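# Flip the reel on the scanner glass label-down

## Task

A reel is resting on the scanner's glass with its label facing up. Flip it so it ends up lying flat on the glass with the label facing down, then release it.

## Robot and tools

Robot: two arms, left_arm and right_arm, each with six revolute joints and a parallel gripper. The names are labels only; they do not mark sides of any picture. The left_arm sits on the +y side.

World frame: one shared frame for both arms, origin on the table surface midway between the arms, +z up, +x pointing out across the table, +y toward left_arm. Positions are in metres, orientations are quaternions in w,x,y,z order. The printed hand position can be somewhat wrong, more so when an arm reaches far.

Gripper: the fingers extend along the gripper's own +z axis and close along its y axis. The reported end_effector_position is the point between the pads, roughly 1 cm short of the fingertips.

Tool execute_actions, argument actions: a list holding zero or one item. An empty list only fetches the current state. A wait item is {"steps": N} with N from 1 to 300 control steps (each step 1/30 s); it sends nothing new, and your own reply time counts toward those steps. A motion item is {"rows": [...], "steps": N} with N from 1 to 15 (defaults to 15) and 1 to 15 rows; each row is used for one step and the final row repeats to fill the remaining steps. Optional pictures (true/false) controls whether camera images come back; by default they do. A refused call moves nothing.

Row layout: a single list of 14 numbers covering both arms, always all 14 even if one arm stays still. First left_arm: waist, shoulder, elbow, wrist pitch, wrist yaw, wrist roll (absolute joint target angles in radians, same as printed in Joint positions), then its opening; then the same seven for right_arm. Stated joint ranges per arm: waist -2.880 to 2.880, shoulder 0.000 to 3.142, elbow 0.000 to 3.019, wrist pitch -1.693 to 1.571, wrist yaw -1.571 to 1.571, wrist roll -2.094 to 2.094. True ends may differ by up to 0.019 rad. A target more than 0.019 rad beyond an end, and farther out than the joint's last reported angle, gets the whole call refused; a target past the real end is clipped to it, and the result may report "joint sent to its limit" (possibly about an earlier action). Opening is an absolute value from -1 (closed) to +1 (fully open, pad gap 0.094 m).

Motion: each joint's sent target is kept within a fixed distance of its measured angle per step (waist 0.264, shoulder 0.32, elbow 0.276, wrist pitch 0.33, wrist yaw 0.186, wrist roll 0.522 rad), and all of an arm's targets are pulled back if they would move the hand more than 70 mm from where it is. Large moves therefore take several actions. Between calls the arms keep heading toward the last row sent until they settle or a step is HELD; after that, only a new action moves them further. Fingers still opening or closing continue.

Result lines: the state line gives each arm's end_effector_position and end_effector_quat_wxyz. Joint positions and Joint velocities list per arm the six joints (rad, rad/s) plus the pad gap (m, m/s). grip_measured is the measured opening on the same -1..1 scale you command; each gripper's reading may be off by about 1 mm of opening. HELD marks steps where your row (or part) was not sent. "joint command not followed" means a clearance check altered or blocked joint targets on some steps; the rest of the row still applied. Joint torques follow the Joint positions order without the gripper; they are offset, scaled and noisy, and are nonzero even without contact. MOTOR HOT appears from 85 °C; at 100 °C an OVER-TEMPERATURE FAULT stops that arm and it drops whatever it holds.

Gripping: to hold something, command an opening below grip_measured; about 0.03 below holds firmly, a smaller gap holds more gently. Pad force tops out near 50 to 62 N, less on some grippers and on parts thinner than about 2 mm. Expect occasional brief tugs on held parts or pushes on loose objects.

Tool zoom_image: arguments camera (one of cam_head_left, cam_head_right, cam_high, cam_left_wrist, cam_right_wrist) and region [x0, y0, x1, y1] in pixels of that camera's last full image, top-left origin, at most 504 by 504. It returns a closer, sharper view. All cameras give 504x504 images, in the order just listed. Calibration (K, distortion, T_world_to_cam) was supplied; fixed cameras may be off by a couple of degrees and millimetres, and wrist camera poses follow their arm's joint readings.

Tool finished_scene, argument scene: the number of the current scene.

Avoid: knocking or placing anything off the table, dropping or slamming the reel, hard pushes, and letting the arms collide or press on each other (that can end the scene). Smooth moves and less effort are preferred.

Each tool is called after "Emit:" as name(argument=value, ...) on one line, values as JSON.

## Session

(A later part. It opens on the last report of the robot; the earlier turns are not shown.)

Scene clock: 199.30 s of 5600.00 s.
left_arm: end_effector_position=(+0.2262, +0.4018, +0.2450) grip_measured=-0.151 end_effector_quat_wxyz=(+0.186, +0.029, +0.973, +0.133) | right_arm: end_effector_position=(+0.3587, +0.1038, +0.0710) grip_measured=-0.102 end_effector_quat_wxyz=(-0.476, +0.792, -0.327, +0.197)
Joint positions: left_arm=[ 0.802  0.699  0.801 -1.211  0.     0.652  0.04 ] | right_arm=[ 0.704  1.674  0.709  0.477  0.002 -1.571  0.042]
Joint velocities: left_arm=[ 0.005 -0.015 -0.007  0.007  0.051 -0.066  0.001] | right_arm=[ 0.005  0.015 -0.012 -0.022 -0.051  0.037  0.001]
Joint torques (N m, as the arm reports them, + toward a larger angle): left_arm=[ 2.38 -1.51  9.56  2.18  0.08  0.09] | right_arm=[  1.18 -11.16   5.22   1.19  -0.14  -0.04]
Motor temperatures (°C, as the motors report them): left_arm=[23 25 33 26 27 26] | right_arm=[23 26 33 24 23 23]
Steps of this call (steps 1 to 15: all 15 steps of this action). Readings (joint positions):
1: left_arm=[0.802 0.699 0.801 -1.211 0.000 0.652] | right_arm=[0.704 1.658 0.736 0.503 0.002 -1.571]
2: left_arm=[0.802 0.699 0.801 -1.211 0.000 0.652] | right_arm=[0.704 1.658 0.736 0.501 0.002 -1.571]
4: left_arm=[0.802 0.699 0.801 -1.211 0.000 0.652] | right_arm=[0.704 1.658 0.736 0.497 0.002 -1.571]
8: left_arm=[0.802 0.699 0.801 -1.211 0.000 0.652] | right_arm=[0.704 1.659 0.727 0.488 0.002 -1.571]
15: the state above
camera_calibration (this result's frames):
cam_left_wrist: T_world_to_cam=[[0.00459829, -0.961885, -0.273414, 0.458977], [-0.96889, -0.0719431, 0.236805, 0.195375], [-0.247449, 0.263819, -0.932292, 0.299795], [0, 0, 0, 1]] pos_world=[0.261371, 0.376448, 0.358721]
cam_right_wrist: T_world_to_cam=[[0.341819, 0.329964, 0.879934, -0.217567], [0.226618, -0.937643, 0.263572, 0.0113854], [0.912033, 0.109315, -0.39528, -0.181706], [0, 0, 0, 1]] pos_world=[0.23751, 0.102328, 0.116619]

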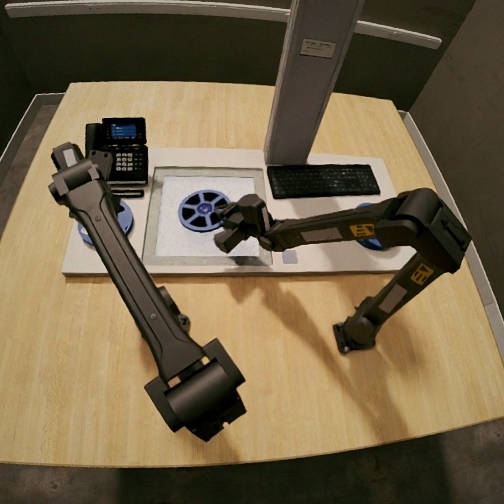

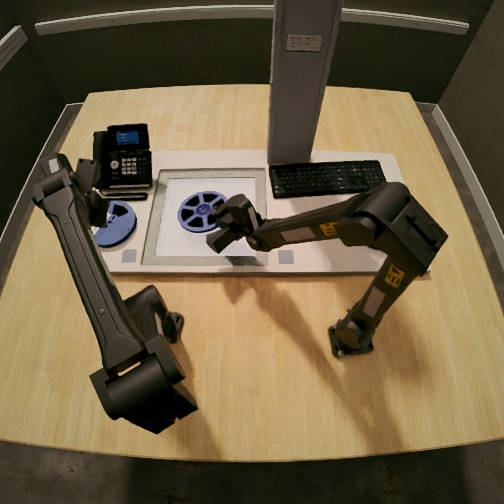

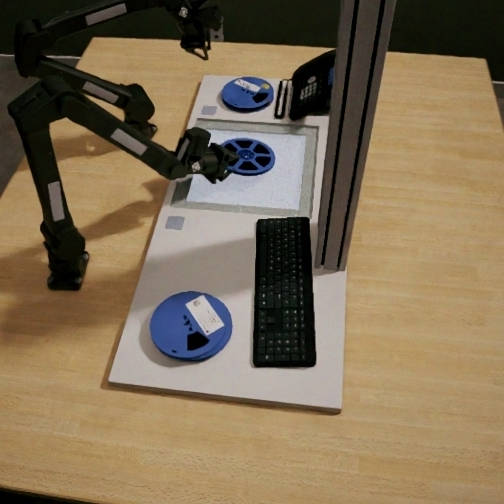

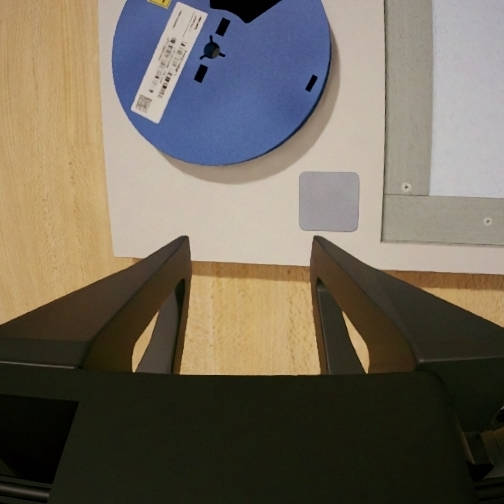

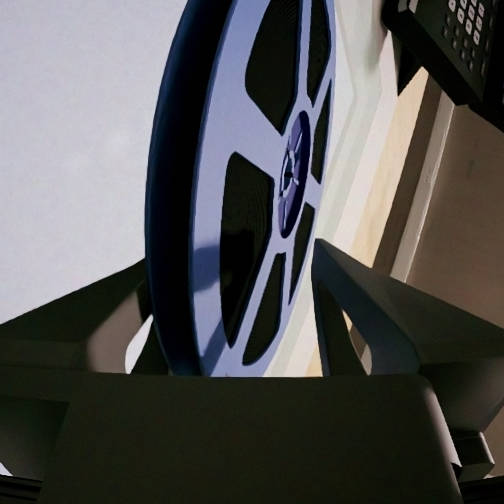

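Emit:
execute_actions(actions=[{"rows":[[0.8,0.7,0.8,-1.2,0,0.66,-0.15,0.71,1.67,0.76,0.465,0,-1.58,-0.1],[0.8,0.7,0.8,-1.2,0,0.66,-0.15,0.71,1.665,0.775,0.45,0,-1.58,-0.08],[0.8,0.7,0.8,-1.2,0,0.66,-0.15,0.71,1.66,0.79,0.41,0,-1.58,-0.05],[0.8,0.7,0.8,-1.2,0,0.66,-0.15,0.71,1.655,0.805,0.365,0,-1.58,-0.02],[0.8,0.7,0.8,-1.2,0,0.66,-0.15,0.71,1.65,0.82,0.32,0,-1.58,0.01],[0.8,0.7,0.8,-1.2,0,0.66,-0.15,0.71,1.645,0.835,0.275,0,-1.58,0.04],[0.8,0.7,0.8,-1.2,0,0.66,-0.15,0.71,1.64,0.85,0.23,0,-1.58,0.07],[0.8,0.7,0.8,-1.2,0,0.66,-0.15,0.71,1.635,0.865,0.185,0,-1.58,0.1],[0.8,0.7,0.8,-1.2,0,0.66,-0.15,0.71,1.63,0.88,0.14,0,-1.58,0.13],[0.8,0.7,0.8,-1.2,0,0.66,-0.15,0.71,1.626,0.895,0.095,0,-1.58,0.16],[0.8,0.7,0.8,-1.2,0,0.66,-0.15,0.71,1.622,0.91,0.05,0,-1.58,0.19],[0.8,0.7,0.8,-1.2,0,0.66,-0.15,0.71,1.618,0.925,0.0,0,-1.58,0.22],[0.8,0.7,0.8,-1.2,0,0.66,-0.15,0.71,1.614,0.938,-0.05,0,-1.58,0.25],[0.8,0.7,0.8,-1.2,0,0.66,-0.15,0.71,1.61,0.948,-0.1,0,-1.58,0.28],[0.8,0.7,0.8,-1.2,0,0.66,-0.15,0.71,1.61,0.948,-0.14,0,-1.58,0.3]]}], pictures=false)

Emit:
execute_actions(actions=[{"steps":15}])

Scene clock: 210.60 s of 5600.00 s.
left_arm: end_effector_position=(+0.2262, +0.4018, +0.2450) grip_measured=-0.151 end_effector_quat_wxyz=(+0.186, +0.029, +0.973, +0.133) | right_arm: end_effector_position=(+0.3613, +0.1065, +0.0673) grip_measured=+0.288 end_effector_quat_wxyz=(-0.352, +0.855, -0.352, +0.146)
Joint positions: left_arm=[ 0.802  0.699  0.801 -1.211  0.     0.652  0.04 ] | right_arm=[ 0.704  1.639  0.885 -0.035  0.002 -1.572  0.061]
Joint velocities: left_arm=[-0.005  0.005 -0.012  0.022 -0.007  0.066 -0.   ] | right_arm=[-0.005 -0.132  0.31  -1.287 -0.022 -0.051  0.021]
Joint torques (N m, as the arm reports them, + toward a larger angle): left_arm=[ 2.48 -1.9   9.56  2.1   0.08  0.1 ] | right_arm=[  1.25 -14.18   9.49   1.09  -0.15  -0.01]
Motor temperatures (°C, as the motors report them): left_arm=[23 25 33 26 27 26] | right_arm=[23 26 31 24 23 23]
Steps of this call (steps 1 to 15: the robot went on to your last target; steps 16 to 90: nothing new was sent; then 7.80 s passed at rest; steps 91 to 105: all 15 steps of this action). Readings (joint positions):
91: left_arm=[0.802 0.699 0.801 -1.211 0.000 0.652] | right_arm=[0.704 1.674 0.709 0.477 0.002 -1.571]
92: left_arm=[0.802 0.699 0.801 -1.211 0.000 0.652] | right_arm=[0.704 1.674 0.710 0.475 0.002 -1.571]
94: left_arm=[0.802 0.699 0.801 -1.211 0.000 0.652] | right_arm=[0.704 1.674 0.721 0.437 0.002 -1.571]
98: left_arm=[0.802 0.699 0.801 -1.211 0.000 0.652] | right_arm=[0.704 1.663 0.778 0.284 0.002 -1.572]
105: the state above

Scene clock: 211.10 s of 5600.00 s.
left_arm: end_effector_position=(+0.2262, +0.4018, +0.2450) grip_measured=-0.151 end_effector_quat_wxyz=(+0.186, +0.029, +0.973, +0.133) | right_arm: end_effector_position=(+0.3548, +0.1000, +0.0660) grip_measured=+0.298 end_effector_quat_wxyz=(-0.327, +0.865, -0.356, +0.136)
Joint positions: left_arm=[ 0.802  0.699  0.801 -1.211  0.     0.652  0.04 ] | right_arm=[ 0.704  1.625  0.896 -0.118  0.002 -1.572  0.061]
Joint velocities: left_arm=[-0.005 -0.015  0.002  0.022  0.022  0.095 -0.   ] | right_arm=[ 0.015 -0.005 -0.012  0.012 -0.022  0.081  0.   ]
Joint torques (N m, as the arm reports them, + toward a larger angle): left_arm=[ 2.64 -1.37  9.67  2.01  0.09  0.05] | right_arm=[  1.05 -13.9    9.97   0.55  -0.15  -0.02]
Motor temperatures (°C, as the motors report them): left_arm=[23 25 33 26 27 26] | right_arm=[23 26 31 24 23 23]
Steps of this call (steps 1 to 15: the robot went on to your last target). Readings (joint positions):
1: left_arm=[0.802 0.699 0.801 -1.211 0.000 0.652] | right_arm=[0.704 1.635 0.893 -0.071 0.002 -1.572]
2: left_arm=[0.802 0.699 0.801 -1.211 0.000 0.652] | right_arm=[0.704 1.631 0.896 -0.093 0.002 -1.572]
4: left_arm=[0.802 0.699 0.801 -1.211 0.000 0.652] | right_arm=[0.704 1.626 0.896 -0.112 0.002 -1.572]
8: left_arm=[0.802 0.699 0.801 -1.211 0.000 0.652] | right_arm=[0.704 1.625 0.896 -0.118 0.002 -1.572]
15: the state above
camera_calibration (this result's frames):
cam_left_wrist: T_world_to_cam=[[0.00459829, -0.961885, -0.273414, 0.458977], [-0.96889, -0.0719431, 0.236805, 0.195375], [-0.247449, 0.263819, -0.932292, 0.299795], [0, 0, 0, 1]] pos_world=[0.261371, 0.376448, 0.358721]
cam_right_wrist: T_world_to_cam=[[0.538173, 0.529035, 0.656119, -0.285413], [0.315517, -0.848319, 0.42521, -0.0411221], [0.781549, -0.02182, -0.623462, -0.105283], [0, 0, 0, 1]] pos_world=[0.24886, 0.113811, 0.13911]

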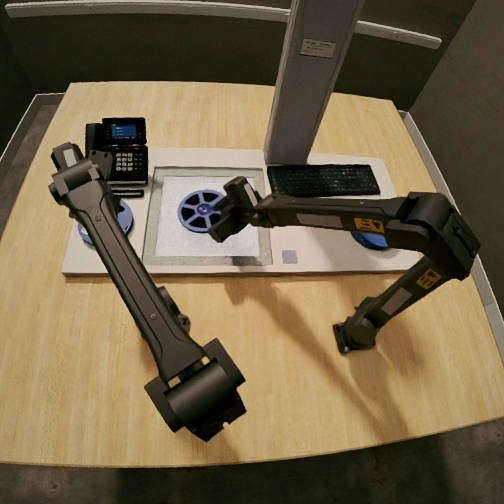

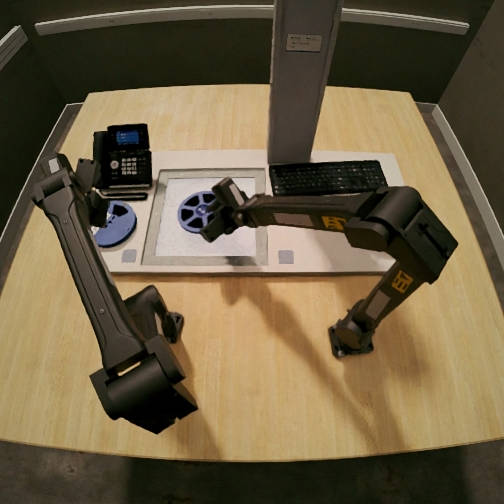

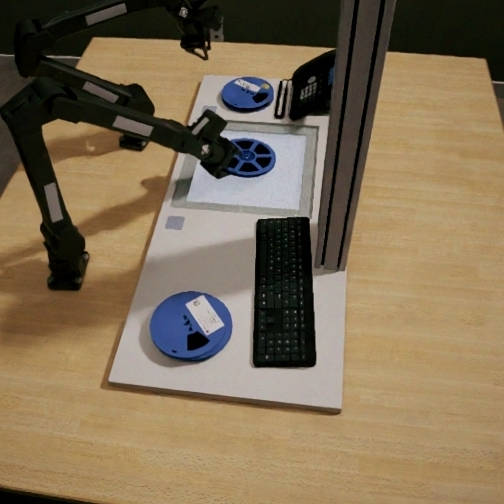

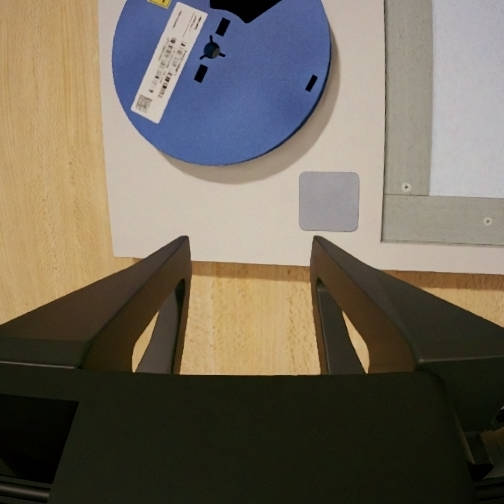

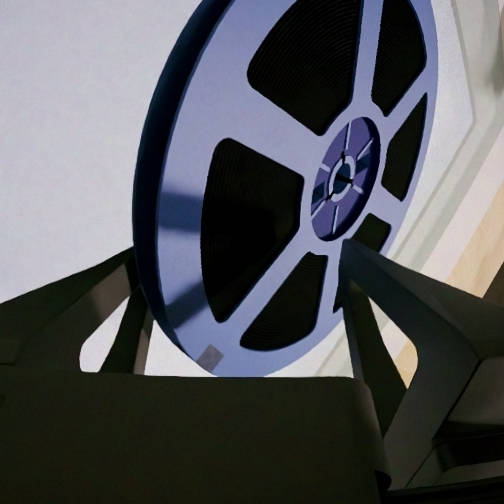

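Emit:
execute_actions(actions=[{"rows":[[0.8,0.7,0.8,-1.2,0,0.66,-0.15,0.71,1.604,0.93,-0.14,0,-1.58,0.3],[0.8,0.7,0.8,-1.2,0,0.66,-0.15,0.71,1.6,0.93,-0.155,0,-1.58,0.3],[0.8,0.7,0.8,-1.2,0,0.66,-0.15,0.71,1.596,0.93,-0.17,0,-1.58,0.3],[0.8,0.7,0.8,-1.2,0,0.66,-0.15,0.71,1.592,0.93,-0.185,0,-1.58,0.3],[0.8,0.7,0.8,-1.2,0,0.66,-0.15,0.71,1.588,0.93,-0.2,0,-1.58,0.3],[0.8,0.7,0.8,-1.2,0,0.66,-0.15,0.71,1.584,0.93,-0.215,0,-1.58,0.3],[0.8,0.7,0.8,-1.2,0,0.66,-0.15,0.71,1.58,0.93,-0.23,0,-1.58,0.3],[0.8,0.7,0.8,-1.2,0,0.66,-0.15,0.71,1.576,0.93,-0.245,0,-1.58,0.3],[0.8,0.7,0.8,-1.2,0,0.66,-0.15,0.71,1.572,0.93,-0.26,0,-1.58,0.3],[0.8,0.7,0.8,-1.2,0,0.66,-0.15,0.71,1.568,0.93,-0.275,0,-1.58,0.3],[0.8,0.7,0.8,-1.2,0,0.66,-0.15,0.71,1.565,0.93,-0.29,0,-1.58,0.3],[0.8,0.7,0.8,-1.2,0,0.66,-0.15,0.71,1.562,0.93,-0.305,0,-1.58,0.3],[0.8,0.7,0.8,-1.2,0,0.66,-0.15,0.71,1.559,0.93,-0.32,0,-1.58,0.3],[0.8,0.7,0.8,-1.2,0,0.66,-0.15,0.71,1.556,0.93,-0.335,0,-1.58,0.3],[0.8,0.7,0.8,-1.2,0,0.66,-0.15,0.71,1.553,0.93,-0.35,0,-1.58,0.3]]}], pictures=false)

Emit:
execute_actions(actions=[{"steps":12}])

Scene clock: 220.43 s of 5600.00 s.
left_arm: end_effector_position=(+0.2262, +0.4018, +0.2450) grip_measured=-0.151 end_effector_quat_wxyz=(+0.186, +0.029, +0.973, +0.133) | right_arm: end_effector_position=(+0.3315, +0.0765, +0.0627) grip_measured=+0.298 end_effector_quat_wxyz=(-0.266, +0.886, -0.364, +0.111)
Joint positions: left_arm=[ 0.802  0.699  0.801 -1.211  0.     0.652  0.04 ] | right_arm=[ 0.704  1.578  0.896 -0.304  0.002 -1.572  0.061]
Joint velocities: left_arm=[ 0.005  0.005  0.027 -0.012  0.022 -0.081  0.001] | right_arm=[-0.005 -0.093 -0.007 -0.437  0.022 -0.066  0.   ]
Joint torques (N m, as the arm reports them, + toward a larger angle): left_arm=[ 2.37 -1.83  9.54  2.24  0.05  0.08] | right_arm=[  1.02 -13.91   9.03   0.74  -0.15  -0.05]
Motor temperatures (°C, as the motors report them): left_arm=[23 25 33 26 27 26] | right_arm=[23 26 33 24 23 23]
Steps of this call (steps 1 to 15: the robot went on to your last target; steps 16 to 90: nothing new was sent; then 5.83 s passed at rest; steps 91 to 105: all 15 steps of this action). Readings (joint positions):
91: left_arm=[0.802 0.699 0.801 -1.211 0.000 0.652] | right_arm=[0.704 1.625 0.896 -0.118 0.002 -1.572]
92: left_arm=[0.802 0.699 0.801 -1.211 0.000 0.652] | right_arm=[0.704 1.624 0.896 -0.121 0.002 -1.572]
94: left_arm=[0.802 0.699 0.801 -1.211 0.000 0.652] | right_arm=[0.704 1.619 0.896 -0.140 0.002 -1.572]
98: left_arm=[0.802 0.699 0.801 -1.211 0.000 0.652] | right_arm=[0.704 1.603 0.896 -0.198 0.002 -1.572]
105: the state above

Scene clock: 220.83 s of 5600.00 s.
left_arm: end_effector_position=(+0.2262, +0.4018, +0.2450) grip_measured=-0.151 end_effector_quat_wxyz=(+0.186, +0.029, +0.973, +0.133) | right_arm: end_effector_position=(+0.3276, +0.0725, +0.0624) grip_measured=+0.298 end_effector_quat_wxyz=(-0.256, +0.888, -0.366, +0.107)
Joint positions: left_arm=[ 0.802  0.699  0.801 -1.211  0.     0.652  0.04 ] | right_arm=[ 0.704  1.571  0.896 -0.333  0.002 -1.572  0.061]
Joint velocities: left_arm=[-0.005 -0.005 -0.002 -0.007  0.022 -0.022  0.   ] | right_arm=[-0.005 -0.005 -0.002 -0.027  0.007  0.022 -0.001]
Joint torques (N m, as the arm reports them, + toward a larger angle): left_arm=[ 2.12 -1.75  9.74  2.17  0.07  0.08] | right_arm=[  1.1  -13.64   8.9    0.56  -0.16  -0.04]
Motor temperatures (°C, as the motors report them): left_arm=[23 25 33 26 27 26] | right_arm=[23 26 33 24 23 23]
Steps of this call (steps 1 to 12: the robot went on to your last target). Readings (joint positions):
1: left_arm=[0.802 0.699 0.801 -1.211 0.000 0.652] | right_arm=[0.704 1.575 0.896 -0.316 0.002 -1.572]
2: left_arm=[0.802 0.699 0.801 -1.211 0.000 0.652] | right_arm=[0.704 1.573 0.896 -0.324 0.002 -1.572]
4: left_arm=[0.802 0.699 0.801 -1.211 0.000 0.652] | right_arm=[0.704 1.571 0.896 -0.331 0.002 -1.572]
8: left_arm=[0.802 0.699 0.801 -1.211 0.000 0.652] | right_arm=[0.704 1.571 0.896 -0.333 0.002 -1.572]
12: the state above
camera_calibration (this result's frames):
cam_left_wrist: T_world_to_cam=[[0.00459829, -0.961885, -0.273414, 0.458977], [-0.96889, -0.0719431, 0.236805, 0.195375], [-0.247449, 0.263819, -0.932292, 0.299795], [0, 0, 0, 1]] pos_world=[0.261371, 0.376448, 0.358721]
cam_right_wrist: T_world_to_cam=[[0.605359, 0.59678, 0.526682, -0.27266], [0.366972, -0.796437, 0.480645, -0.0783653], [0.706309, -0.0976855, -0.701132, -0.0518548], [0, 0, 0, 1]] pos_world=[0.230441, 0.0952398, 0.144914]

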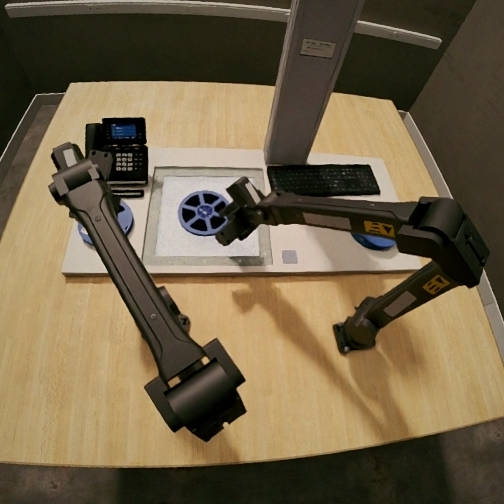

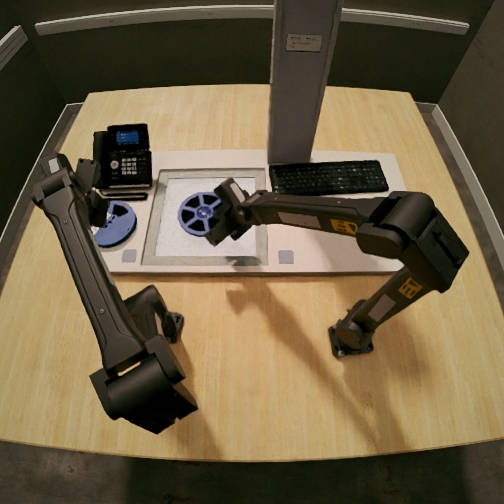

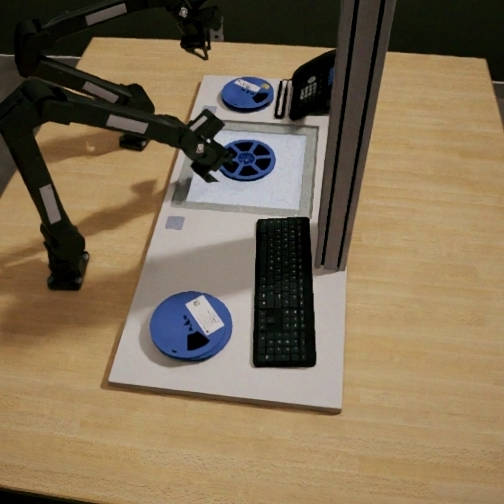

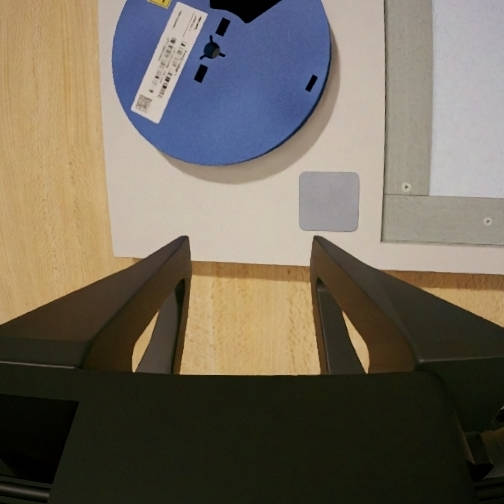

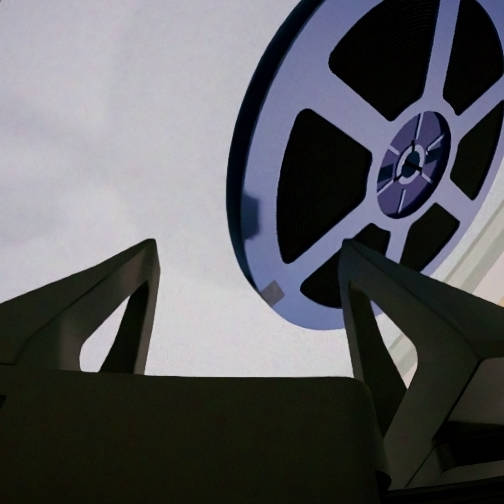

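Emit:
execute_actions(actions=[{"rows":[[0.8,0.7,0.8,-1.2,0,0.66,-0.15,0.71,1.52,0.93,-0.35,0,-1.58,0.3],[0.8,0.7,0.8,-1.2,0,0.66,-0.15,0.71,1.48,0.93,-0.36,0,-1.58,0.3],[0.8,0.7,0.8,-1.2,0,0.66,-0.15,0.71,1.44,0.93,-0.38,0,-1.58,0.3],[0.8,0.7,0.8,-1.2,0,0.66,-0.15,0.71,1.4,0.93,-0.4,0,-1.58,0.3]],"steps":12}], pictures=false)

Emit:
finished_scene(scene=1)

Scene clock: 224.63 s of 5600.00 s.
left_arm: end_effector_position=(+0.2262, +0.4018, +0.2450) grip_measured=-0.151 end_effector_quat_wxyz=(+0.186, +0.029, +0.973, +0.133) | right_arm: end_effector_position=(+0.3241, +0.0691, +0.1532) grip_measured=+0.298 end_effector_quat_wxyz=(-0.322, +0.867, -0.357, +0.134)
Joint positions: left_arm=[ 0.802  0.699  0.801 -1.211  0.     0.652  0.04 ] | right_arm=[ 0.704  1.374  0.896 -0.381  0.002 -1.572  0.061]
Joint velocities: left_arm=[ 0.005 -0.005 -0.007  0.002 -0.095  0.037  0.   ] | right_arm=[ 0.005 -0.005 -0.007 -0.017 -0.081 -0.051  0.   ]
Joint torques (N m, as the arm reports them, + toward a larger angle): left_arm=[ 1.88 -1.58  9.64  2.17  0.08  0.11] | right_arm=[ 1.03 -8.24  9.78  0.67 -0.13 -0.03]
Motor temperatures (°C, as the motors report them): left_arm=[23 25 33 26 27 26] | right_arm=[23 26 33 24 23 23]
Steps of this call (steps 1 to 30: the robot went on to your last target; steps 31 to 90: nothing new was sent; then 0.40 s passed at rest; steps 91 to 102: all 12 steps of this action). Readings (joint positions):
91: left_arm=[0.802 0.699 0.801 -1.211 0.000 0.652] | right_arm=[0.704 1.569 0.896 -0.333 0.002 -1.572]
92: left_arm=[0.802 0.699 0.801 -1.211 0.000 0.652] | right_arm=[0.704 1.563 0.896 -0.337 0.002 -1.572]
94: left_arm=[0.802 0.699 0.801 -1.211 0.000 0.652] | right_arm=[0.704 1.531 0.896 -0.359 0.002 -1.572]
98: left_arm=[0.802 0.699 0.801 -1.211 0.000 0.652] | right_arm=[0.704 1.421 0.896 -0.381 0.002 -1.572]
102: the state above

The scene is finished: the task was done.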